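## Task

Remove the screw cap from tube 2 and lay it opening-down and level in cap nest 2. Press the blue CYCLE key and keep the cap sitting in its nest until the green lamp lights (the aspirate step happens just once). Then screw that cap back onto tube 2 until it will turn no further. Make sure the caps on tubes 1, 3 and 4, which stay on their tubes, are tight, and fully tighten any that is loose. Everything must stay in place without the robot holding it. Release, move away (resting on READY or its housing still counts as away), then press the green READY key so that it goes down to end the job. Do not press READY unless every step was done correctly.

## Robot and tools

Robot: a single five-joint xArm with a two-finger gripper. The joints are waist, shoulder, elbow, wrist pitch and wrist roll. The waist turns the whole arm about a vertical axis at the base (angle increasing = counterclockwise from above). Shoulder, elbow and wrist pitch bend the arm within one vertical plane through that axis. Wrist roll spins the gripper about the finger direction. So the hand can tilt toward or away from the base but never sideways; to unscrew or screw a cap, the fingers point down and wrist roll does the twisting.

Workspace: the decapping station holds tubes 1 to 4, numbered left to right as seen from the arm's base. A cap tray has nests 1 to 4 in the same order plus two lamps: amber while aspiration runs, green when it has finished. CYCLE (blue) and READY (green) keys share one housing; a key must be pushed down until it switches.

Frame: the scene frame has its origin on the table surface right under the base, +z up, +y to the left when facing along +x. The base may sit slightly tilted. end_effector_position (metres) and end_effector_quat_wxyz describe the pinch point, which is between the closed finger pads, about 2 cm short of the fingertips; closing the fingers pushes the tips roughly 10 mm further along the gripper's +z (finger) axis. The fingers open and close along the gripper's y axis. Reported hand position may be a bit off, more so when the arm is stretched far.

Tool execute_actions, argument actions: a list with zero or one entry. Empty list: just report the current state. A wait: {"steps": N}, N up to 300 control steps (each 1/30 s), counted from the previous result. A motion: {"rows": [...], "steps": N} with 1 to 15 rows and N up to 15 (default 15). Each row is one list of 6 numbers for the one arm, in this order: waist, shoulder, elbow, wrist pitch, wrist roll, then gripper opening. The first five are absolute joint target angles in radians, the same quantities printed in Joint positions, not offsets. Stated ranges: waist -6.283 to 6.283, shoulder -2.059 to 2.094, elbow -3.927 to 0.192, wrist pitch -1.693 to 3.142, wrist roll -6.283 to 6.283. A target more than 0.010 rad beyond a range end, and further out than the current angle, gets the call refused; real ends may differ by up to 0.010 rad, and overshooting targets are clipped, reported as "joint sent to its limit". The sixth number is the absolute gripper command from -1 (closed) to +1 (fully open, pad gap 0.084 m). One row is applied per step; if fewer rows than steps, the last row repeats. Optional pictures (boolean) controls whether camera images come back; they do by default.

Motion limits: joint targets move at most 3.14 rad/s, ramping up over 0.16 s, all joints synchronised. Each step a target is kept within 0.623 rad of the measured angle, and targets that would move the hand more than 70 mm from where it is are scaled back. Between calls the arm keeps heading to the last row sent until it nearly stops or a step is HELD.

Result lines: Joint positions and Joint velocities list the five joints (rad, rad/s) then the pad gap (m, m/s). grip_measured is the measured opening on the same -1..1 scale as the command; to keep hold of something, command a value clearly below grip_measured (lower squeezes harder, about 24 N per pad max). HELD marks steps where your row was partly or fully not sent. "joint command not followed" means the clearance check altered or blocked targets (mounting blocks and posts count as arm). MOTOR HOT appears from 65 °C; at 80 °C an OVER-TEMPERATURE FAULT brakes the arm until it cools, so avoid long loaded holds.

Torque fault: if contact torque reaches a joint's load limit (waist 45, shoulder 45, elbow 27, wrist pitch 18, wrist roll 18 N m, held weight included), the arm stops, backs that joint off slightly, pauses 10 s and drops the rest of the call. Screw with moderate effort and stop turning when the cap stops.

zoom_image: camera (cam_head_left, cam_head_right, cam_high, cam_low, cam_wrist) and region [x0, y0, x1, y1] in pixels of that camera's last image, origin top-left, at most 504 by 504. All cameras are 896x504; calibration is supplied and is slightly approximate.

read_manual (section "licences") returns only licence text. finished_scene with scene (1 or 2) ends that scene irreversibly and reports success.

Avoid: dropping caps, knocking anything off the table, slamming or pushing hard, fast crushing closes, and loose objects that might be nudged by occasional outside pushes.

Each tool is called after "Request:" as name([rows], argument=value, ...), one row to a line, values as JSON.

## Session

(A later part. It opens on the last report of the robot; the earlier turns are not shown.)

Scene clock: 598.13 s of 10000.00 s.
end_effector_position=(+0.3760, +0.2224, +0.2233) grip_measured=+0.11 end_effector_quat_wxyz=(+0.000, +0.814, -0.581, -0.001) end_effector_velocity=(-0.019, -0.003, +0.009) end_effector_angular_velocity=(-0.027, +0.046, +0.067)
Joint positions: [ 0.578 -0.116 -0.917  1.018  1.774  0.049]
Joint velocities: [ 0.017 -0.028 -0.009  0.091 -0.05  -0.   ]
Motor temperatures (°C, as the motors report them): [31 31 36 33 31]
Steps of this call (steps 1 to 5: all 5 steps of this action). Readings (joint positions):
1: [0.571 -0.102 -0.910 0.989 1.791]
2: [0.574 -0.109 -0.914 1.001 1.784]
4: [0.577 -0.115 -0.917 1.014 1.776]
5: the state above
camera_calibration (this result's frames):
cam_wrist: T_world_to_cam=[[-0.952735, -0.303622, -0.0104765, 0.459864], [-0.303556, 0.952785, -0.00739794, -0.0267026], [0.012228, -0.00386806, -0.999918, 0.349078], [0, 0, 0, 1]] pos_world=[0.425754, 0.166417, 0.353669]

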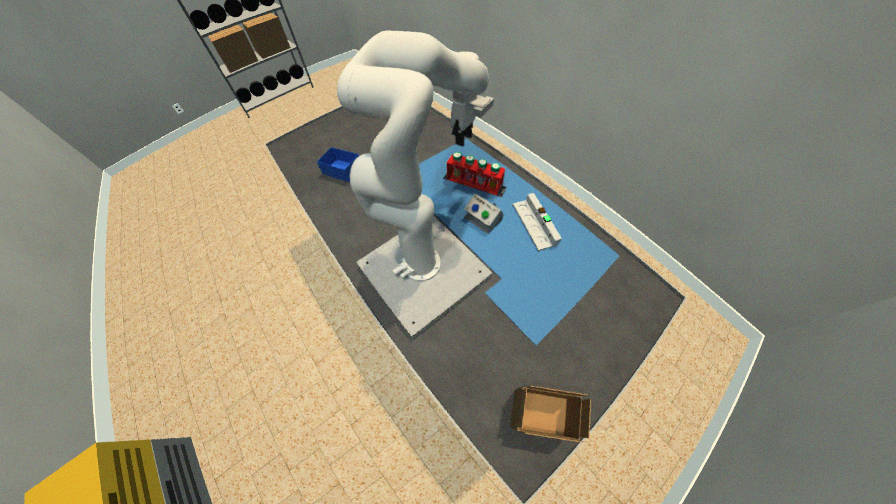

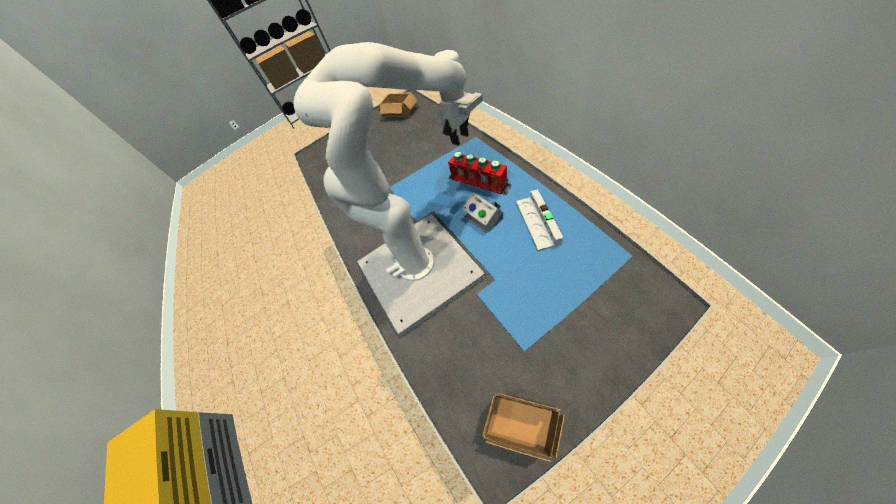

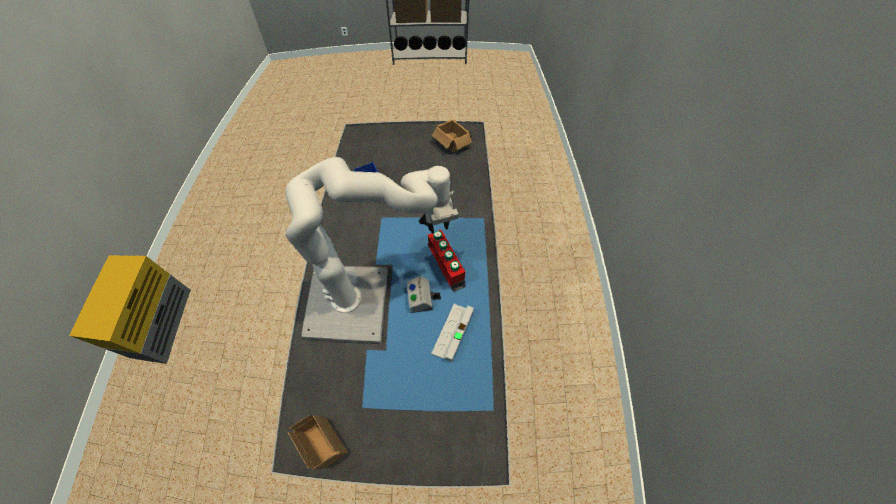

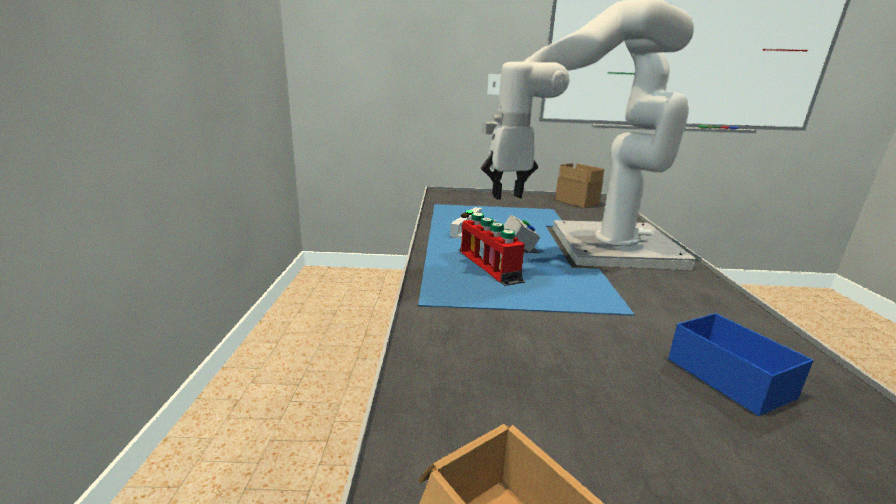

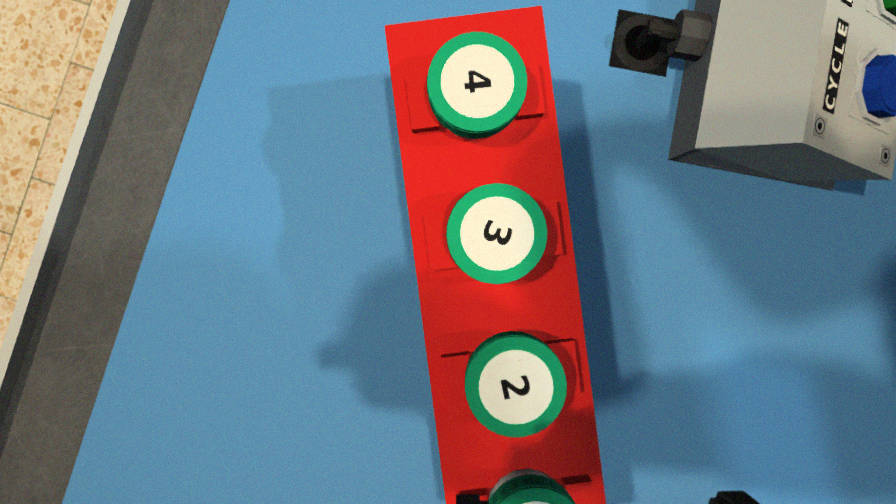

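Request:
execute_actions([
  {"rows":[[0.3883,-0.039,-0.8615,0.885,1.15,0.12]],"steps":15},
], pictures=false)

Request:
execute_actions([
  {"rows":[[0.3883,0.058,-0.8185,0.7452,1.15,0.12],[0.3883,0.058,-0.8185,0.7452,1.15,0.12],[0.3883,0.058,-0.8185,0.7452,1.15,0.12],[0.3883,0.058,-0.8185,0.7452,1.15,0.12],[0.3883,0.058,-0.8185,0.7452,1.15,0.12],[0.3883,0.058,-0.8185,0.7452,1.15,0.12],[0.3883,0.058,-0.8185,0.7452,1.15,0.12],[0.3883,0.058,-0.8185,0.7452,1.15,0.12],[0.3883,0.058,-0.8185,0.7452,1.15,0.12],[0.3883,0.058,-0.8185,0.7452,1.15,-0.1],[0.3883,0.058,-0.8185,0.7452,1.15,-0.3],[0.3883,0.058,-0.8185,0.7452,1.15,-0.6],[0.3883,0.058,-0.8185,0.7452,1.15,-0.9]],"steps":15},
], pictures=false)

Request:
execute_actions([
  {"rows":[[0.3883,0.058,-0.8185,0.7452,1.8,-0.9]],"steps":15},
], pictures=false)

Request:
execute_actions([
  {"rows":[[0.3883,0.058,-0.8185,0.7452,1.8,0.12],[0.3883,0.058,-0.8185,0.7452,1.8,0.12],[0.3883,0.058,-0.8185,0.7452,1.8,0.12],[0.3883,0.058,-0.8185,0.7452,1.8,0.12],[0.3883,0.058,-0.8185,0.7452,1.8,0.12],[0.3883,0.058,-0.8185,0.7452,1.8,0.12],[0.3883,-0.05,-0.865,0.9,1.8,0.12]],"steps":15},
], pictures=false)

Request:
execute_actions([
  {"rows":[[0.2763,-0.016,-0.8895,0.89,1.05,0.12]],"steps":15},
], pictures=false)

Request:
execute_actions([
  {"rows":[[0.2763,0.081,-0.8465,0.75,1.05,0.12],[0.2763,0.081,-0.8465,0.75,1.05,0.12],[0.2763,0.081,-0.8465,0.75,1.05,0.12],[0.2763,0.081,-0.8465,0.75,1.05,0.12],[0.2763,0.081,-0.8465,0.75,1.05,0.12],[0.2763,0.081,-0.8465,0.75,1.05,0.12],[0.2763,0.081,-0.8465,0.75,1.05,0.12],[0.2763,0.081,-0.8465,0.75,1.05,0.12],[0.2763,0.081,-0.8465,0.75,1.05,0.12],[0.2763,0.081,-0.8465,0.75,1.05,-0.1],[0.2763,0.081,-0.8465,0.75,1.05,-0.3],[0.2763,0.081,-0.8465,0.75,1.05,-0.6],[0.2763,0.081,-0.8465,0.75,1.05,-0.9]],"steps":15},
], pictures=false)

Request:
execute_actions([
  {"rows":[[0.2763,0.081,-0.8465,0.75,1.7,-0.9]],"steps":15},
], pictures=false)

Request:
execute_actions([
  {"rows":[[0.2763,0.081,-0.8465,0.75,1.7,0.12],[0.2763,0.081,-0.8465,0.75,1.7,0.12],[0.2763,0.081,-0.8465,0.75,1.7,0.12],[0.2763,0.081,-0.8465,0.75,1.7,0.12],[0.2763,0.081,-0.8465,0.75,1.7,0.12],[0.2763,0.081,-0.8465,0.75,1.7,0.12],[0.2763,-0.03,-0.895,0.91,1.7,0.12]],"steps":15},
], pictures=false)

Request:
execute_actions([
  {"rows":[[0.6161,-0.035,-0.875,0.895,1.4,0.12]],"steps":15},
], pictures=false)

Request:
execute_actions([
  {"rows":[[0.6161,-0.029,-0.873,0.887,1.4,0.12],[0.6161,-0.029,-0.873,0.887,1.4,0.12],[0.6161,-0.029,-0.873,0.887,1.4,0.12],[0.6161,-0.029,-0.873,0.887,1.4,0.12],[0.6161,-0.029,-0.873,0.887,1.4,0.12],[0.6161,0.068,-0.83,0.747,1.4,0.12]],"steps":15},
], pictures=false)

Request:
execute_actions([
  {"rows":[[0.6161,0.068,-0.83,0.747,1.4,0.12],[0.6161,0.068,-0.83,0.747,1.4,0.12],[0.6161,0.068,-0.83,0.747,1.4,0.12],[0.6161,0.068,-0.83,0.747,1.4,-0.1],[0.6161,0.068,-0.83,0.747,1.4,-0.3],[0.6161,0.068,-0.83,0.747,1.4,-0.6],[0.6161,0.068,-0.83,0.747,1.4,-0.9]],"steps":10},
], pictures=false)

Request:
execute_actions([
  {"rows":[[0.6161,0.068,-0.83,0.747,2.05,-0.9]],"steps":15},
], pictures=false)

Request:
execute_actions([
  {"rows":[[0.6161,0.068,-0.83,0.747,2.05,0.12],[0.6161,0.068,-0.83,0.747,2.05,0.12],[0.6161,0.068,-0.83,0.747,2.05,0.12],[0.6161,0.068,-0.83,0.747,2.05,0.12],[0.6161,0.068,-0.83,0.747,2.05,0.12],[0.6161,0.068,-0.83,0.747,2.05,0.12],[0.6161,-0.05,-0.88,0.91,2.05,0.12]],"steps":15},
], pictures=false)

Request:
execute_actions([
  {"rows":[[0.62,-0.14,-0.94,1.06,1.77,0.12]],"steps":15},
])

Scene clock: 619.97 s of 10000.00 s.
end_effector_position=(+0.4134, +0.1520, +0.1790) grip_measured=+0.11 end_effector_quat_wxyz=(+0.001, +0.916, -0.401, -0.000) end_effector_velocity=(+0.021, -0.028, -0.012) end_effector_angular_velocity=(+0.012, -0.033, +0.253)
Joint positions: [ 0.395 -0.042 -0.863  0.891  1.177  0.049]
Joint velocities: [-0.077  0.028  0.015 -0.078 -0.33   0.   ]
Motor temperatures (°C, as the motors report them): [31 31 37 33 31]
Steps of this call (steps 1 to 15: the robot went on to your last target; steps 16 to 640: nothing new was sent; steps 641 to 655: all 15 steps of this action). Readings (joint positions):
641: [0.580 -0.120 -0.920 1.025 1.770]
642: [0.579 -0.120 -0.920 1.024 1.766]
644: [0.567 -0.115 -0.917 1.014 1.723]
648: [0.488 -0.081 -0.892 0.958 1.473]
655: the state above

Scene clock: 620.47 s of 10000.00 s.
end_effector_position=(+0.4192, +0.1515, +0.1321) grip_measured=-0.25 end_effector_quat_wxyz=(-0.002, +0.920, -0.391, +0.003) end_effector_velocity=(-0.002, -0.000, -0.002) end_effector_angular_velocity=(-0.000, +0.000, +0.002)
Joint positions: [ 0.39   0.056 -0.822  0.745  1.15   0.033]
Joint velocities: [ 0.001 -0.002  0.008 -0.006 -0.001 -0.   ]
Motor temperatures (°C, as the motors report them): [31 31 37 33 31]
Steps of this call (steps 1 to 15: all 15 steps of this action). Readings (joint positions):
1: [0.393 -0.041 -0.863 0.889 1.168]
2: [0.392 -0.039 -0.862 0.884 1.162]
4: [0.391 -0.016 -0.854 0.844 1.156]
8: [0.389 0.046 -0.821 0.769 1.151]
15: the state above

Scene clock: 620.97 s of 10000.00 s.
end_effector_position=(+0.4166, +0.1497, +0.1293) grip_measured=-0.24 end_effector_quat_wxyz=(+0.002, +0.754, -0.657, +0.000) end_effector_velocity=(-0.001, +0.000, -0.002) end_effector_angular_velocity=(-0.002, +0.004, -0.266)
Joint positions: [ 0.388  0.058 -0.817  0.747  1.778  0.033]
Joint velocities: [ 0.001  0.003  0.001  0.     0.267 -0.   ]
Motor temperatures (°C, as the motors report them): [31 31 37 33 31]
Steps of this call (steps 1 to 15: all 15 steps of this action). Readings (joint positions):
1: [0.390 0.056 -0.822 0.744 1.150]
2: [0.390 0.056 -0.822 0.744 1.154]
4: [0.389 0.056 -0.822 0.745 1.197]
8: [0.388 0.056 -0.820 0.746 1.471]
15: the state above

Scene clock: 621.47 s of 10000.00 s.
end_effector_position=(+0.4173, +0.1502, +0.1805) grip_measured=+0.11 end_effector_quat_wxyz=(-0.004, +0.747, -0.665, +0.003) end_effector_velocity=(-0.026, -0.009, +0.050) end_effector_angular_velocity=(-0.022, +0.061, +0.000)
Joint positions: [ 0.388 -0.042 -0.864  0.882  1.8    0.049]
Joint velocities: [ 0.    -0.126 -0.031  0.221  0.     0.   ]
Motor temperatures (°C, as the motors report them): [31 31 37 33 31]
Steps of this call (steps 1 to 15: all 15 steps of this action). Readings (joint positions):
1: [0.388 0.058 -0.817 0.747 1.786]
2: [0.388 0.058 -0.817 0.747 1.790]
4: [0.388 0.060 -0.816 0.745 1.796]
8: [0.388 0.058 -0.817 0.749 1.799]
15: the state above

Scene clock: 621.97 s of 10000.00 s.
end_effector_position=(+0.4355, +0.1053, +0.1782) grip_measured=+0.11 end_effector_quat_wxyz=(+0.002, +0.911, -0.412, +0.001) end_effector_velocity=(+0.008, -0.013, +0.002) end_effector_angular_velocity=(+0.001, -0.006, +0.406)
Joint positions: [ 0.279 -0.017 -0.888  0.89   1.085  0.049]
Joint velocities: [-0.033  0.009 -0.013 -0.004 -0.439 -0.   ]
Motor temperatures (°C, as the motors report them): [31 31 37 33 31]
Steps of this call (steps 1 to 15: all 15 steps of this action). Readings (joint positions):
1: [0.388 -0.045 -0.865 0.888 1.800]
2: [0.388 -0.046 -0.864 0.892 1.796]
4: [0.381 -0.045 -0.865 0.895 1.753]
8: [0.333 -0.032 -0.877 0.893 1.476]
15: the state above

Scene clock: 622.47 s of 10000.00 s.
end_effector_position=(+0.4406, +0.1057, +0.1317) grip_measured=-0.25 end_effector_quat_wxyz=(-0.001, +0.918, -0.397, +0.004) end_effector_velocity=(-0.002, -0.001, -0.003) end_effector_angular_velocity=(-0.000, +0.001, +0.003)
Joint positions: [ 0.278  0.079 -0.85   0.749  1.05   0.033]
Joint velocities: [-0.    -0.     0.009 -0.008 -0.004  0.   ]
Motor temperatures (°C, as the motors report them): [31 31 37 33 31]
Steps of this call (steps 1 to 15: all 15 steps of this action). Readings (joint positions):
1: [0.279 -0.016 -0.889 0.890 1.073]
2: [0.278 -0.015 -0.888 0.886 1.065]
4: [0.278 0.008 -0.881 0.848 1.057]
8: [0.277 0.070 -0.849 0.774 1.052]
15: the state above

Scene clock: 622.97 s of 10000.00 s.
end_effector_position=(+0.4386, +0.1040, +0.1292) grip_measured=-0.25 end_effector_quat_wxyz=(+0.001, +0.750, -0.662, +0.001) end_effector_velocity=(-0.001, +0.002, -0.000) end_effector_angular_velocity=(-0.001, +0.002, -0.265)
Joint positions: [ 0.275  0.081 -0.846  0.75   1.678  0.033]
Joint velocities: [0.004 0.001 0.    0.002 0.269 0.   ]
Motor temperatures (°C, as the motors report them): [31 31 37 33 31]
Steps of this call (steps 1 to 15: all 15 steps of this action). Readings (joint positions):
1: [0.278 0.079 -0.850 0.749 1.050]
2: [0.278 0.079 -0.850 0.749 1.054]
4: [0.278 0.079 -0.849 0.749 1.097]
8: [0.276 0.079 -0.848 0.750 1.371]
15: the state above

Scene clock: 623.47 s of 10000.00 s.
end_effector_position=(+0.4384, +0.1046, +0.1828) grip_measured=+0.11 end_effector_quat_wxyz=(-0.003, +0.743, -0.669, +0.004) end_effector_velocity=(-0.025, -0.005, +0.057) end_effector_angular_velocity=(-0.012, +0.052, -0.001)
Joint positions: [ 0.276 -0.022 -0.894  0.891  1.7    0.049]
Joint velocities: [ 0.001 -0.134 -0.037  0.225  0.001  0.   ]
Motor temperatures (°C, as the motors report them): [31 31 37 33 31]
Steps of this call (steps 1 to 15: all 15 steps of this action). Readings (joint positions):
1: [0.275 0.081 -0.846 0.750 1.686]
2: [0.276 0.081 -0.846 0.750 1.690]
4: [0.276 0.082 -0.844 0.752 1.696]
8: [0.276 0.081 -0.844 0.756 1.699]
15: the state above

Scene clock: 623.97 s of 10000.00 s.
end_effector_position=(+0.3780, +0.2325, +0.1805) grip_measured=+0.11 end_effector_quat_wxyz=(+0.000, +0.907, -0.421, -0.001) end_effector_velocity=(-0.065, +0.098, -0.001) end_effector_angular_velocity=(+0.004, +0.001, +0.517)
Joint positions: [ 0.595 -0.034 -0.876  0.896  1.421  0.049]
Joint velocities: [ 0.266 -0.01   0.015 -0.006 -0.251 -0.   ]
Motor temperatures (°C, as the motors report them): [31 31 37 33 31]
Steps of this call (steps 1 to 15: all 15 steps of this action). Readings (joint positions):
1: [0.276 -0.025 -0.894 0.897 1.700]
2: [0.279 -0.026 -0.893 0.901 1.697]
4: [0.313 -0.027 -0.890 0.902 1.662]
8: [0.435 -0.029 -0.884 0.899 1.561]
15: the state above

Scene clock: 624.47 s of 10000.00 s.
end_effector_position=(+0.3739, +0.2406, +0.1303) grip_measured=+0.11 end_effector_quat_wxyz=(+0.002, +0.916, -0.402, -0.003) end_effector_velocity=(+0.026, +0.018, -0.005) end_effector_angular_velocity=(+0.055, -0.085, +0.005)
Joint positions: [ 0.616  0.064 -0.83   0.758  1.4    0.049]
Joint velocities: [ 0.004  0.044 -0.012 -0.134 -0.002  0.   ]
Motor temperatures (°C, as the motors report them): [31 31 37 33 31]
Steps of this call (steps 1 to 15: all 15 steps of this action). Readings (joint positions):
1: [0.602 -0.034 -0.876 0.895 1.414]
2: [0.607 -0.034 -0.875 0.894 1.410]
4: [0.611 -0.032 -0.874 0.891 1.404]
8: [0.614 -0.021 -0.870 0.870 1.401]
15: the state above

Scene clock: 624.80 s of 10000.00 s.
end_effector_position=(+0.3766, +0.2428, +0.1306) grip_measured=-0.25 end_effector_quat_wxyz=(-0.002, +0.916, -0.402, +0.000) end_effector_velocity=(-0.000, +0.000, -0.000) end_effector_angular_velocity=(+0.000, +0.000, +0.001)
Joint positions: [ 0.616  0.067 -0.832  0.745  1.4    0.033]
Joint velocities: [ 0.001  0.     0.001 -0.001 -0.     0.   ]
Motor temperatures (°C, as the motors report them): [31 31 37 33 31]
Steps of this call (steps 1 to 10: all 10 steps of this action). Readings (joint positions):
1: [0.616 0.065 -0.831 0.754 1.400]
2: [0.616 0.065 -0.831 0.751 1.400]
4: [0.616 0.066 -0.831 0.749 1.400]
8: [0.616 0.067 -0.832 0.745 1.400]
10: the state above

Scene clock: 625.30 s of 10000.00 s.
end_effector_position=(+0.3724, +0.2415, +0.1284) grip_measured=-0.24 end_effector_quat_wxyz=(+0.004, +0.748, -0.664, -0.002) end_effector_velocity=(+0.000, +0.001, +0.000) end_effector_angular_velocity=(-0.001, -0.002, -0.268)
Joint positions: [ 0.619  0.066 -0.826  0.753  2.028  0.034]
Joint velocities: [ 0.001  0.001 -0.001 -0.002  0.269  0.001]
Motor temperatures (°C, as the motors report them): [31 31 37 33 31]
Steps of this call (steps 1 to 15: all 15 steps of this action). Readings (joint positions):
1: [0.616 0.067 -0.832 0.746 1.400]
2: [0.616 0.067 -0.832 0.746 1.404]
4: [0.616 0.067 -0.832 0.746 1.447]
8: [0.616 0.066 -0.829 0.750 1.721]
15: the state above

Scene clock: 625.80 s of 10000.00 s.
end_effector_position=(+0.3766, +0.2422, +0.1857) grip_measured=+0.11 end_effector_quat_wxyz=(-0.008, +0.739, -0.673, +0.001) end_effector_velocity=(-0.027, -0.016, +0.058) end_effector_angular_velocity=(-0.035, +0.055, +0.004)
Joint positions: [ 0.616 -0.041 -0.88   0.889  2.05   0.049]
Joint velocities: [ 0.003 -0.146 -0.033  0.244 -0.001  0.   ]
Motor temperatures (°C, as the motors report them): [31 31 37 33 31]
Steps of this call (steps 1 to 15: all 15 steps of this action). Readings (joint positions):
1: [0.619 0.066 -0.826 0.753 2.035]
2: [0.619 0.066 -0.826 0.753 2.040]
4: [0.616 0.070 -0.830 0.745 2.046]
8: [0.614 0.069 -0.833 0.746 2.050]
15: the state above

Scene clock: 626.30 s of 10000.00 s.
end_effector_position=(+0.3656, +0.2373, +0.2385) grip_measured=+0.11 end_effector_quat_wxyz=(-0.001, +0.826, -0.563, -0.000) end_effector_velocity=(-0.003, -0.002, +0.005) end_effector_angular_velocity=(-0.005, +0.008, +0.044)
Joint positions: [ 0.62  -0.138 -0.938  1.058  1.774  0.049]
Joint velocities: [ 0.    -0.008 -0.008  0.025 -0.044  0.   ]
Motor temperatures (°C, as the motors report them): [31 31 37 33 31]
Steps of this call (steps 1 to 15: all 15 steps of this action). Readings (joint positions):
1: [0.616 -0.044 -0.880 0.896 2.050]
2: [0.616 -0.047 -0.880 0.903 2.046]
4: [0.616 -0.060 -0.886 0.933 2.003]
8: [0.619 -0.120 -0.928 1.023 1.837]
15: the state above
camera_calibration (this result's frames):
cam_wrist: T_world_to_cam=[[-0.939044, -0.343536, -0.0133775, 0.459808], [-0.343484, 0.939139, -0.00605605, -0.0263699], [0.0146438, -0.00109195, -0.999892, 0.362922], [0, 0, 0, 1]] pos_world=[0.417408, 0.183122, 0.368874]

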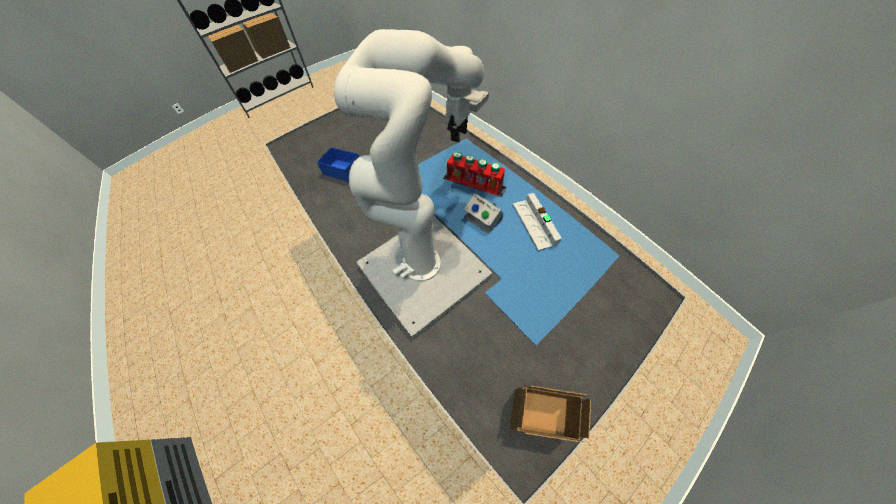

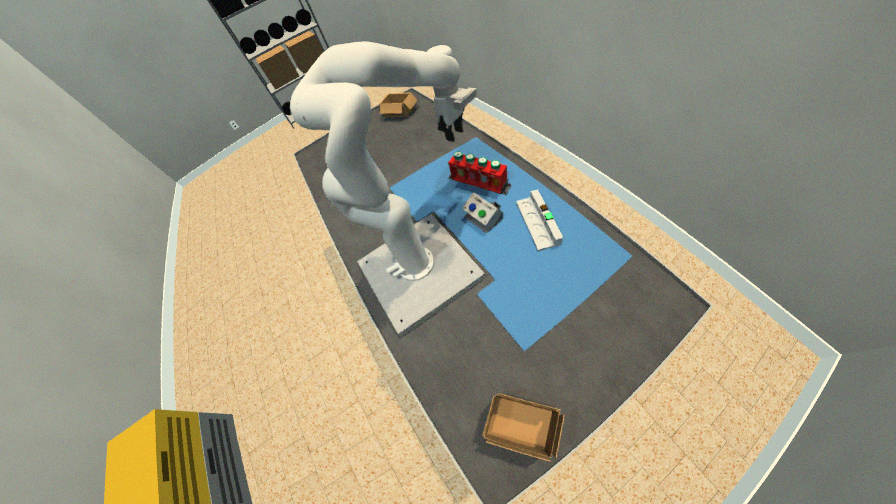

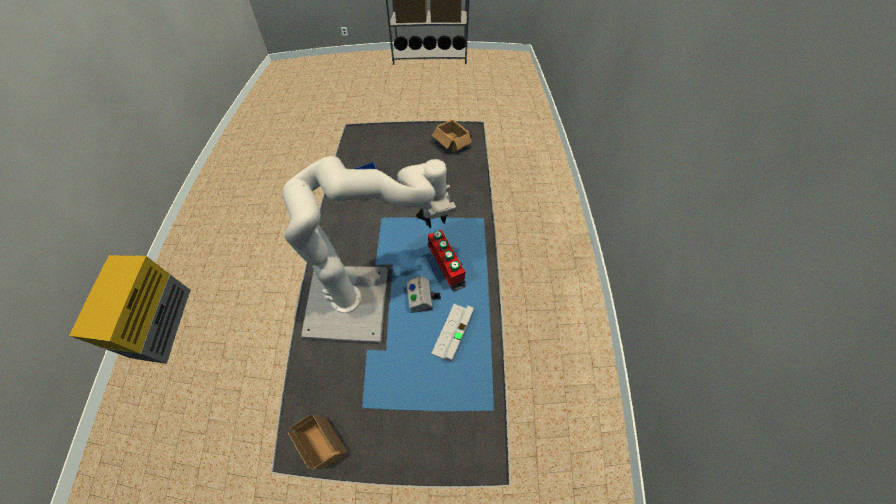

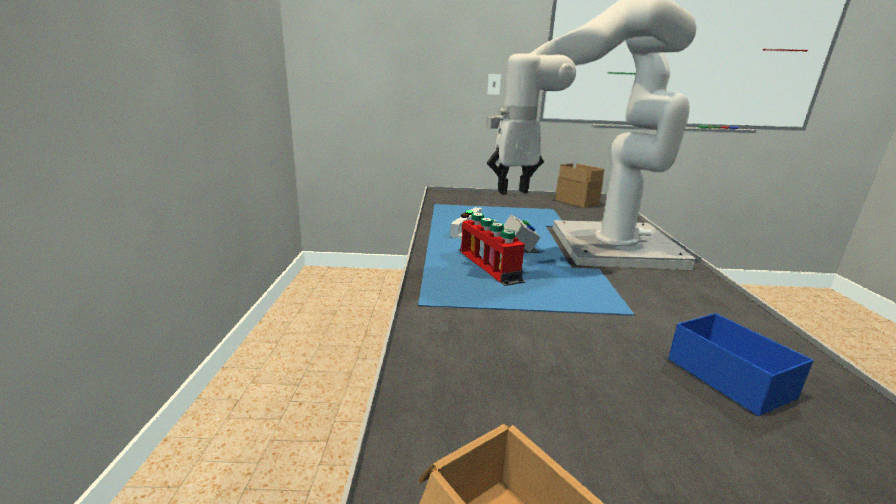

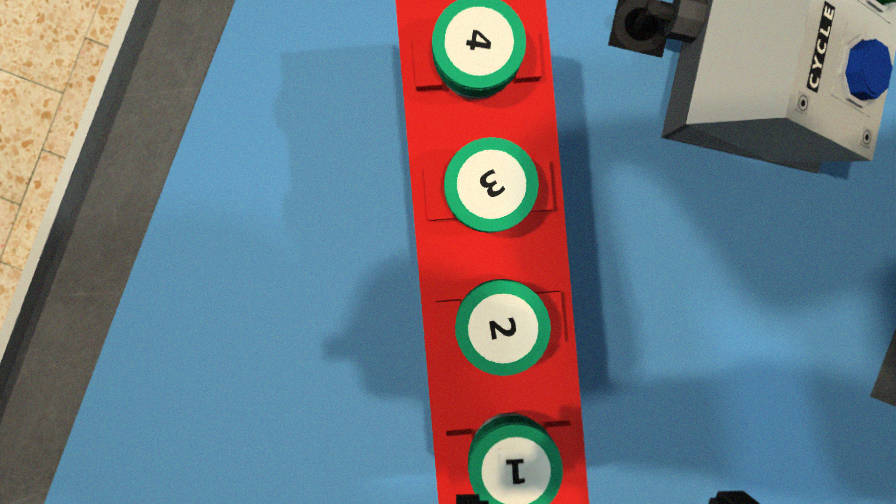

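Request:
zoom_image(camera="cam_wrist", region=[380,0,620,504])

Region (380, 0, 620, 504) of cam_wrist's 896x504 image, scaled by 1.000; it fills the left 240 columns of this view, and the rest is white.

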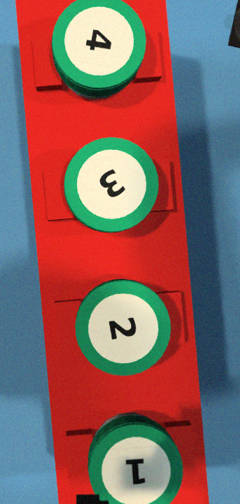

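Request:
execute_actions([
  {"rows":[[0.3883,-0.039,-0.8615,0.885,1.15,0.12]],"steps":15},
], pictures=false)

Request:
execute_actions([
  {"rows":[[0.3883,0.058,-0.8185,0.7452,1.15,0.12],[0.3883,0.058,-0.8185,0.7452,1.15,0.12],[0.3883,0.058,-0.8185,0.7452,1.15,0.12],[0.3883,0.058,-0.8185,0.7452,1.15,0.12],[0.3883,0.058,-0.8185,0.7452,1.15,0.12],[0.3883,0.058,-0.8185,0.7452,1.15,0.12],[0.3883,0.058,-0.8185,0.7452,1.15,0.12],[0.3883,0.058,-0.8185,0.7452,1.15,0.12],[0.3883,0.058,-0.8185,0.7452,1.15,0.12],[0.3883,0.058,-0.8185,0.7452,1.15,-0.1],[0.3883,0.058,-0.8185,0.7452,1.15,-0.3],[0.3883,0.058,-0.8185,0.7452,1.15,-0.6],[0.3883,0.058,-0.8185,0.7452,1.15,-0.9]],"steps":15},
], pictures=false)

Request:
execute_actions([
  {"rows":[[0.3883,0.058,-0.8185,0.7452,1.8,-0.9]],"steps":15},
], pictures=false)

Request:
execute_actions([
  {"rows":[[0.3883,0.058,-0.8185,0.7452,1.8,0.12],[0.3883,0.058,-0.8185,0.7452,1.8,0.12],[0.3883,0.058,-0.8185,0.7452,1.8,0.12],[0.3883,0.058,-0.8185,0.7452,1.8,0.12],[0.3883,0.058,-0.8185,0.7452,1.8,0.12],[0.3883,0.058,-0.8185,0.7452,1.8,0.12],[0.3883,-0.05,-0.865,0.9,1.8,0.12]],"steps":15},
], pictures=false)

Request:
execute_actions([
  {"rows":[[0.62,-0.14,-0.94,1.06,1.77,0.12]],"steps":15},
])

Scene clock: 639.37 s of 10000.00 s.
end_effector_position=(+0.4123, +0.1544, +0.1806) grip_measured=+0.11 end_effector_quat_wxyz=(+0.002, +0.915, -0.404, -0.001) end_effector_velocity=(+0.030, -0.070, -0.044) end_effector_angular_velocity=(+0.002, -0.009, +0.324)
Joint positions: [ 0.401 -0.044 -0.865  0.897  1.191  0.049]
Joint velocities: [-0.174  0.074  0.057 -0.141 -0.498  0.   ]
Motor temperatures (°C, as the motors report them): [31 31 37 33 31]
Steps of this call (steps 1 to 15: the robot went on to your last target; steps 16 to 377: nothing new was sent; steps 378 to 392: all 15 steps of this action). Readings (joint positions):
378: [0.620 -0.140 -0.940 1.060 1.770]
379: [0.619 -0.140 -0.940 1.059 1.766]
381: [0.605 -0.134 -0.936 1.046 1.723]
385: [0.518 -0.096 -0.906 0.984 1.499]
392: the state above

Scene clock: 639.87 s of 10000.00 s.
end_effector_position=(+0.4192, +0.1516, +0.1320) grip_measured=-0.25 end_effector_quat_wxyz=(-0.002, +0.920, -0.391, +0.003) end_effector_velocity=(-0.002, -0.001, -0.002) end_effector_angular_velocity=(+0.001, -0.002, +0.001)
Joint positions: [ 0.39   0.056 -0.822  0.745  1.15   0.033]
Joint velocities: [-0.001 -0.003  0.01  -0.009 -0.003  0.001]
Motor temperatures (°C, as the motors report them): [31 31 37 33 31]
Steps of this call (steps 1 to 15: all 15 steps of this action). Readings (joint positions):
1: [0.397 -0.042 -0.864 0.893 1.177]
2: [0.394 -0.040 -0.863 0.886 1.168]
4: [0.392 -0.017 -0.855 0.845 1.158]
8: [0.390 0.046 -0.821 0.769 1.152]
15: the state above

Scene clock: 640.37 s of 10000.00 s.
end_effector_position=(+0.4166, +0.1496, +0.1292) grip_measured=-0.24 end_effector_quat_wxyz=(+0.002, +0.754, -0.657, +0.000) end_effector_velocity=(-0.000, +0.000, -0.001) end_effector_angular_velocity=(-0.001, +0.000, -0.266)
Joint positions: [ 0.388  0.058 -0.817  0.747  1.778  0.033]
Joint velocities: [ 0.001  0.003  0.001 -0.003  0.267 -0.   ]
Motor temperatures (°C, as the motors report them): [31 31 37 33 31]
Steps of this call (steps 1 to 15: all 15 steps of this action). Readings (joint positions):
1: [0.390 0.056 -0.822 0.744 1.150]
2: [0.390 0.056 -0.822 0.744 1.154]
4: [0.390 0.056 -0.822 0.745 1.197]
8: [0.388 0.056 -0.820 0.746 1.471]
15: the state above

Scene clock: 640.87 s of 10000.00 s.
end_effector_position=(+0.4173, +0.1502, +0.1805) grip_measured=+0.11 end_effector_quat_wxyz=(-0.004, +0.747, -0.665, +0.003) end_effector_velocity=(-0.027, -0.009, +0.050) end_effector_angular_velocity=(-0.022, +0.062, +0.001)
Joint positions: [ 0.388 -0.042 -0.864  0.882  1.8    0.049]
Joint velocities: [ 0.001 -0.126 -0.03   0.222 -0.001  0.   ]
Motor temperatures (°C, as the motors report them): [31 31 37 33 31]
Steps of this call (steps 1 to 15: all 15 steps of this action). Readings (joint positions):
1: [0.388 0.058 -0.817 0.747 1.786]
2: [0.388 0.058 -0.817 0.747 1.790]
4: [0.387 0.060 -0.816 0.745 1.796]
8: [0.388 0.058 -0.817 0.749 1.799]
15: the state above

Scene clock: 641.37 s of 10000.00 s.
end_effector_position=(+0.3675, +0.2354, +0.2384) grip_measured=+0.11 end_effector_quat_wxyz=(-0.002, +0.825, -0.565, -0.000) end_effector_velocity=(-0.023, +0.016, +0.008) end_effector_angular_velocity=(-0.016, +0.027, +0.068)
Joint positions: [ 0.614 -0.138 -0.938  1.055  1.771  0.049]
Joint velocities: [ 0.058 -0.019 -0.01   0.061 -0.01  -0.   ]
Motor temperatures (°C, as the motors report them): [31 31 37 33 31]
Steps of this call (steps 1 to 15: all 15 steps of this action). Readings (joint positions):
1: [0.388 -0.045 -0.865 0.888 1.800]
2: [0.391 -0.047 -0.865 0.895 1.799]
4: [0.424 -0.060 -0.873 0.924 1.795]
8: [0.532 -0.104 -0.911 0.995 1.782]
15: the state above
camera_calibration (this result's frames):
cam_wrist: T_world_to_cam=[[-0.940054, -0.340678, -0.0154103, 0.461109], [-0.340631, 0.94018, -0.00569766, -0.0253642], [0.0164295, -0.000106881, -0.999865, 0.361855], [0, 0, 0, 1]] pos_world=[0.418883, 0.180976, 0.368767]

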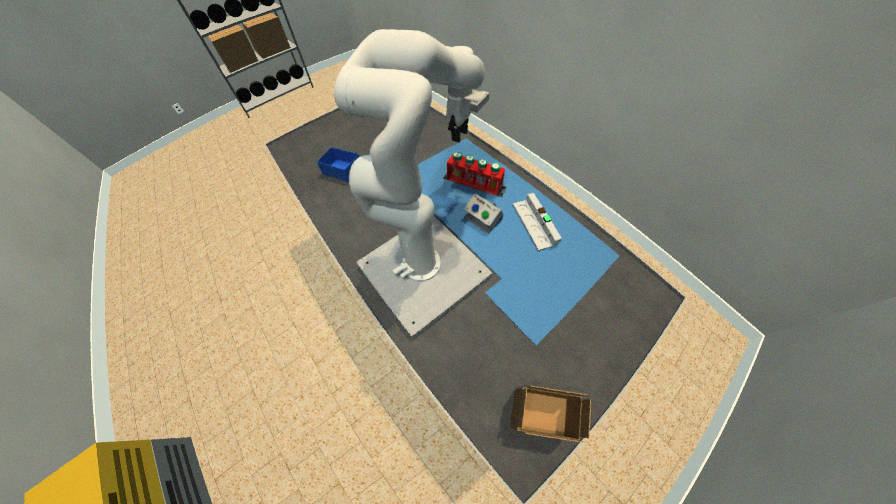

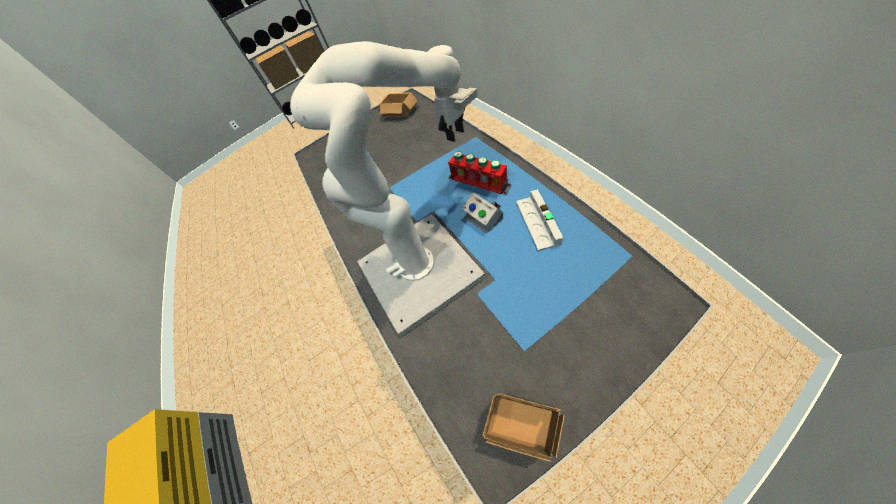

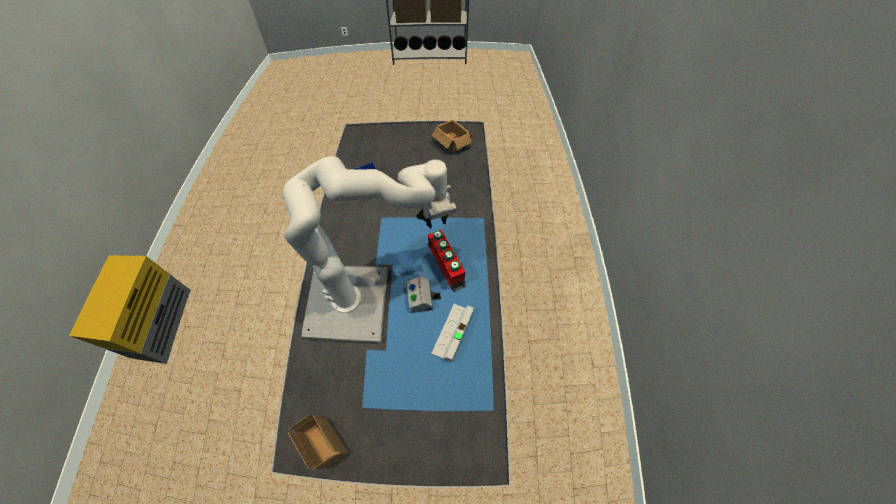

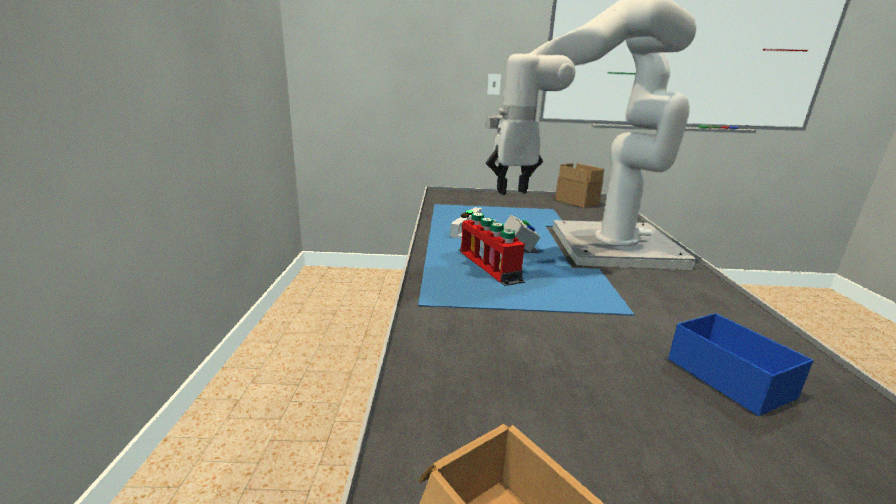

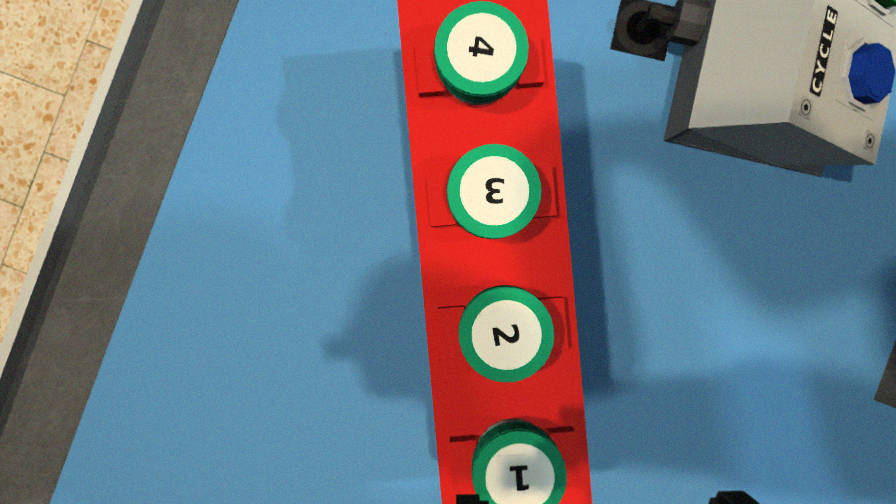

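Request:
execute_actions([
  {"rows":[[0.3883,-0.039,-0.8615,0.885,1.15,0.12]],"steps":15},
], pictures=false)

Request:
execute_actions([
  {"rows":[[0.3883,0.058,-0.8185,0.7452,1.15,0.12],[0.3883,0.058,-0.8185,0.7452,1.15,0.12],[0.3883,0.058,-0.8185,0.7452,1.15,0.12],[0.3883,0.058,-0.8185,0.7452,1.15,0.12],[0.3883,0.058,-0.8185,0.7452,1.15,0.12],[0.3883,0.058,-0.8185,0.7452,1.15,0.12],[0.3883,0.058,-0.8185,0.7452,1.15,0.12],[0.3883,0.058,-0.8185,0.7452,1.15,0.12],[0.3883,0.058,-0.8185,0.7452,1.15,0.12],[0.3883,0.058,-0.8185,0.7452,1.15,-0.1],[0.3883,0.058,-0.8185,0.7452,1.15,-0.3],[0.3883,0.058,-0.8185,0.7452,1.15,-0.6],[0.3883,0.058,-0.8185,0.7452,1.15,-0.9]],"steps":15},
], pictures=false)

Request:
execute_actions([
  {"rows":[[0.3883,0.058,-0.8185,0.7452,1.8,-0.9]],"steps":15},
], pictures=false)

Request:
execute_actions([
  {"rows":[[0.3883,0.058,-0.8185,0.7452,1.8,0.12],[0.3883,0.058,-0.8185,0.7452,1.8,0.12],[0.3883,0.058,-0.8185,0.7452,1.8,0.12],[0.3883,0.058,-0.8185,0.7452,1.8,0.12],[0.3883,0.058,-0.8185,0.7452,1.15,0.12]],"steps":15},
], pictures=false)

Request:
execute_actions([
  {"rows":[[0.3883,0.058,-0.8185,0.7452,1.15,0.12],[0.3883,0.058,-0.8185,0.7452,1.15,0.12],[0.3883,0.058,-0.8185,0.7452,1.15,0.12],[0.3883,0.058,-0.8185,0.7452,1.15,-0.1],[0.3883,0.058,-0.8185,0.7452,1.15,-0.3],[0.3883,0.058,-0.8185,0.7452,1.15,-0.6],[0.3883,0.058,-0.8185,0.7452,1.15,-0.9],[0.3883,0.058,-0.8185,0.7452,1.15,-0.9],[0.3883,0.058,-0.8185,0.7452,1.8,-0.9]],"steps":15},
], pictures=false)

Request:
execute_actions([
  {"rows":[[0.3883,0.058,-0.8185,0.7452,1.8,-0.9],[0.3883,0.058,-0.8185,0.7452,1.8,-0.9],[0.3883,0.058,-0.8185,0.7452,1.8,-0.9],[0.3883,0.058,-0.8185,0.7452,1.8,-0.9],[0.3883,0.058,-0.8185,0.7452,1.8,-0.9],[0.3883,0.058,-0.8185,0.7452,1.8,-0.9],[0.3883,0.058,-0.8185,0.7452,1.8,-0.9],[0.3883,0.058,-0.8185,0.7452,1.8,0.12],[0.3883,0.058,-0.8185,0.7452,1.8,0.12],[0.3883,0.058,-0.8185,0.7452,1.8,0.12],[0.3883,0.058,-0.8185,0.7452,1.8,0.12],[0.3883,-0.05,-0.865,0.9,1.8,0.12]],"steps":15},
], pictures=false)

Request:
execute_actions([
  {"rows":[[0.3883,-0.05,-0.865,0.9,1.8,0.12],[0.3883,-0.05,-0.865,0.9,1.8,0.12],[0.3883,-0.05,-0.865,0.9,1.8,0.12],[0.62,-0.14,-0.94,1.06,1.77,0.12]],"steps":15},
])

Scene clock: 655.23 s of 10000.00 s.
end_effector_position=(+0.4123, +0.1544, +0.1806) grip_measured=+0.11 end_effector_quat_wxyz=(+0.002, +0.915, -0.404, -0.001) end_effector_velocity=(+0.030, -0.070, -0.044) end_effector_angular_velocity=(+0.002, -0.009, +0.324)
Joint positions: [ 0.401 -0.044 -0.865  0.897  1.191  0.049]
Joint velocities: [-0.173  0.074  0.057 -0.141 -0.497  0.   ]
Motor temperatures (°C, as the motors report them): [31 31 38 33 31]
Steps of this call (steps 1 to 15: the robot went on to your last target; steps 16 to 401: nothing new was sent; steps 402 to 416: all 15 steps of this action). Readings (joint positions):
402: [0.620 -0.140 -0.940 1.060 1.770]
403: [0.619 -0.140 -0.940 1.059 1.766]
405: [0.605 -0.134 -0.936 1.046 1.723]
409: [0.518 -0.096 -0.906 0.984 1.499]
416: the state above

Scene clock: 655.73 s of 10000.00 s.
end_effector_position=(+0.4192, +0.1517, +0.1321) grip_measured=-0.25 end_effector_quat_wxyz=(-0.002, +0.920, -0.391, +0.003) end_effector_velocity=(-0.001, -0.001, -0.002) end_effector_angular_velocity=(+0.000, -0.000, -0.000)
Joint positions: [ 0.39   0.056 -0.822  0.745  1.15   0.033]
Joint velocities: [-0.001 -0.002  0.008 -0.006 -0.     0.   ]
Motor temperatures (°C, as the motors report them): [31 31 38 33 31]
Steps of this call (steps 1 to 15: all 15 steps of this action). Readings (joint positions):
1: [0.397 -0.042 -0.864 0.893 1.177]
2: [0.394 -0.040 -0.863 0.886 1.168]
4: [0.392 -0.017 -0.855 0.845 1.158]
8: [0.390 0.046 -0.821 0.769 1.152]
15: the state above

Scene clock: 656.23 s of 10000.00 s.
end_effector_position=(+0.4165, +0.1495, +0.1288) grip_measured=-0.25 end_effector_quat_wxyz=(+0.002, +0.754, -0.657, -0.000) end_effector_velocity=(-0.001, +0.001, -0.001) end_effector_angular_velocity=(-0.002, +0.002, -0.266)
Joint positions: [ 0.388  0.058 -0.817  0.746  1.778  0.033]
Joint velocities: [ 0.003  0.002  0.001 -0.     0.269  0.   ]
Motor temperatures (°C, as the motors report them): [31 31 37 33 31]
Steps of this call (steps 1 to 15: all 15 steps of this action). Readings (joint positions):
1: [0.390 0.056 -0.822 0.744 1.150]
2: [0.390 0.056 -0.822 0.744 1.154]
4: [0.390 0.056 -0.822 0.745 1.197]
8: [0.388 0.057 -0.819 0.745 1.471]
15: the state above

Scene clock: 656.73 s of 10000.00 s.
end_effector_position=(+0.4172, +0.1501, +0.1295) grip_measured=+0.11 end_effector_quat_wxyz=(+0.001, +0.894, -0.448, +0.000) end_effector_velocity=(+0.001, +0.001, +0.001) end_effector_angular_velocity=(+0.001, +0.000, +1.555)
Joint positions: [ 0.388  0.058 -0.818  0.745  1.274  0.049]
Joint velocities: [ 0.001 -0.001 -0.001 -0.001 -1.555  0.   ]
Motor temperatures (°C, as the motors report them): [31 31 37 33 31]
Steps of this call (steps 1 to 15: all 15 steps of this action). Readings (joint positions):
1: [0.388 0.058 -0.817 0.746 1.785]
2: [0.388 0.058 -0.817 0.746 1.790]
4: [0.388 0.059 -0.816 0.746 1.796]
8: [0.388 0.059 -0.817 0.746 1.757]
15: the state above

Scene clock: 657.23 s of 10000.00 s.
end_effector_position=(+0.4182, +0.1508, +0.1307) grip_measured=-0.25 end_effector_quat_wxyz=(-0.001, +0.870, -0.493, +0.002) end_effector_velocity=(-0.007, -0.011, -0.005) end_effector_angular_velocity=(-0.002, +0.025, -2.479)
Joint positions: [ 0.389  0.057 -0.82   0.745  1.376  0.033]
Joint velocities: [-0.018 -0.003  0.014  0.018  2.461  0.   ]
Motor temperatures (°C, as the motors report them): [31 31 37 33 31]
Steps of this call (steps 1 to 15: all 15 steps of this action). Readings (joint positions):
1: [0.388 0.058 -0.818 0.745 1.231]
2: [0.388 0.058 -0.818 0.745 1.203]
4: [0.388 0.058 -0.818 0.745 1.173]
8: [0.390 0.058 -0.822 0.742 1.155]
15: the state above

Scene clock: 657.73 s of 10000.00 s.
end_effector_position=(+0.4134, +0.1486, +0.1392) grip_measured=+0.10 end_effector_quat_wxyz=(+0.007, +0.747, -0.665, -0.003) end_effector_velocity=(-0.009, -0.002, +0.285) end_effector_angular_velocity=(-0.002, +0.005, -0.015)
Joint positions: [ 0.388  0.034 -0.825  0.79   1.799  0.048]
Joint velocities: [ 0.001 -0.59  -0.242  0.838  0.016  0.009]
Motor temperatures (°C, as the motors report them): [31 31 37 33 31]
Steps of this call (steps 1 to 15: all 15 steps of this action). Readings (joint positions):
1: [0.388 0.057 -0.820 0.745 1.461]
2: [0.388 0.057 -0.819 0.746 1.543]
4: [0.387 0.057 -0.818 0.747 1.675]
8: [0.387 0.058 -0.817 0.747 1.777]
15: the state above

Scene clock: 658.23 s of 10000.00 s.
end_effector_position=(+0.3719, +0.2312, +0.2353) grip_measured=+0.11 end_effector_quat_wxyz=(-0.004, +0.821, -0.571, +0.001) end_effector_velocity=(-0.069, +0.088, +0.070) end_effector_angular_velocity=(+0.004, +0.001, +0.290)
Joint positions: [ 0.6   -0.132 -0.934  1.043  1.773  0.049]
Joint velocities: [ 0.256 -0.113 -0.088  0.201 -0.034 -0.   ]
Motor temperatures (°C, as the motors report them): [31 31 37 33 31]
Steps of this call (steps 1 to 15: all 15 steps of this action). Readings (joint positions):
1: [0.388 0.013 -0.835 0.818 1.799]
2: [0.388 -0.009 -0.846 0.843 1.799]
4: [0.388 -0.036 -0.862 0.873 1.800]
8: [0.452 -0.068 -0.882 0.937 1.791]
15: the state above
camera_calibration (this result's frames):
cam_wrist: T_world_to_cam=[[-0.945217, -0.325927, -0.0183464, 0.462915], [-0.325886, 0.945395, -0.00523565, -0.0267253], [0.0190511, 0.00103003, -0.999818, 0.357423], [0, 0, 0, 1]] pos_world=[0.422036, 0.175774, 0.365711]

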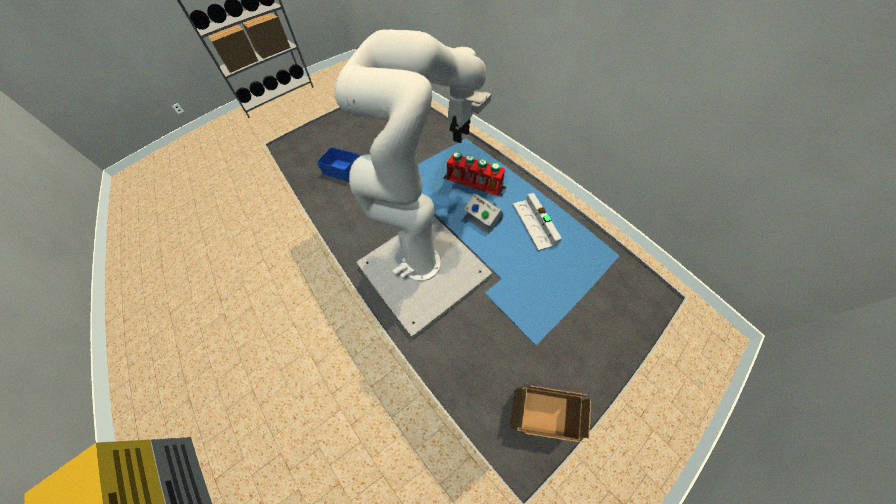

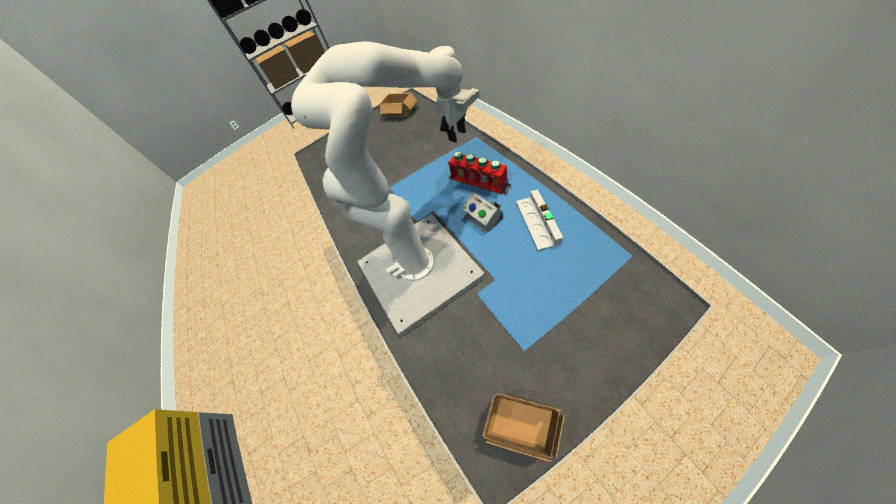

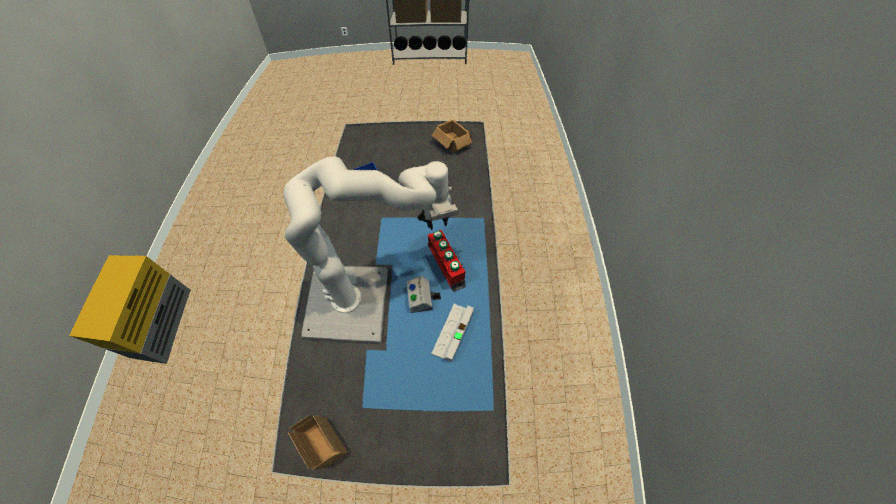

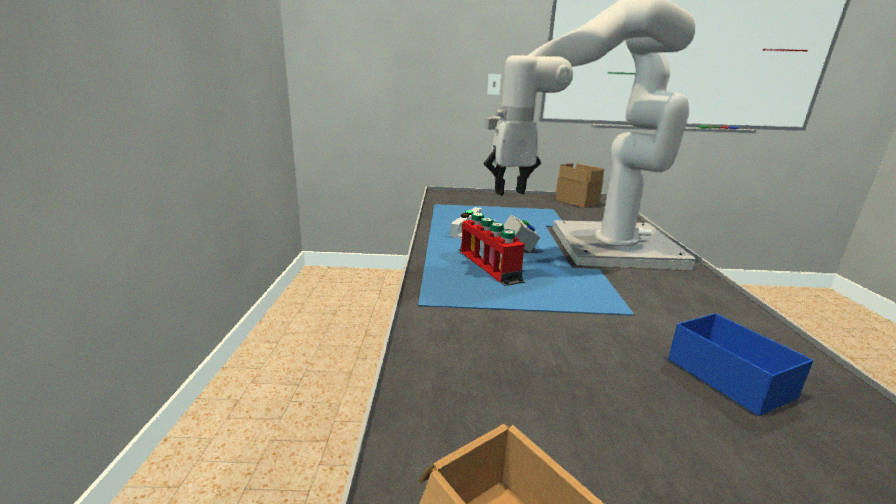

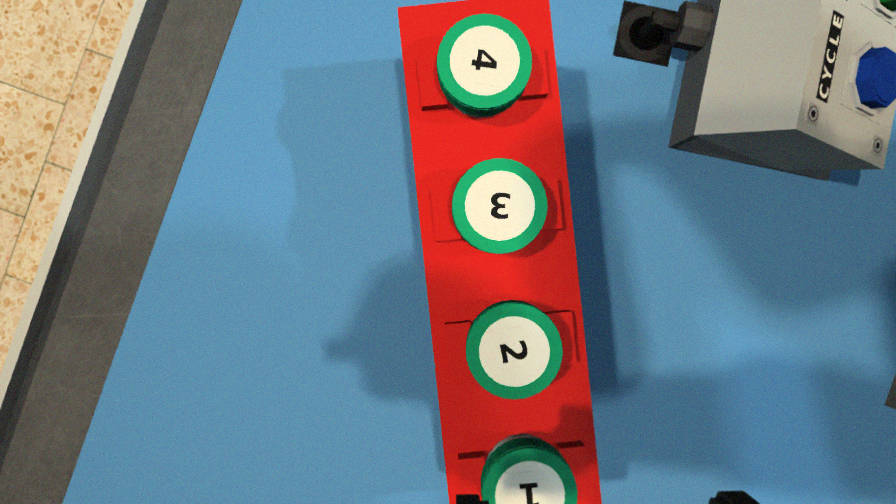

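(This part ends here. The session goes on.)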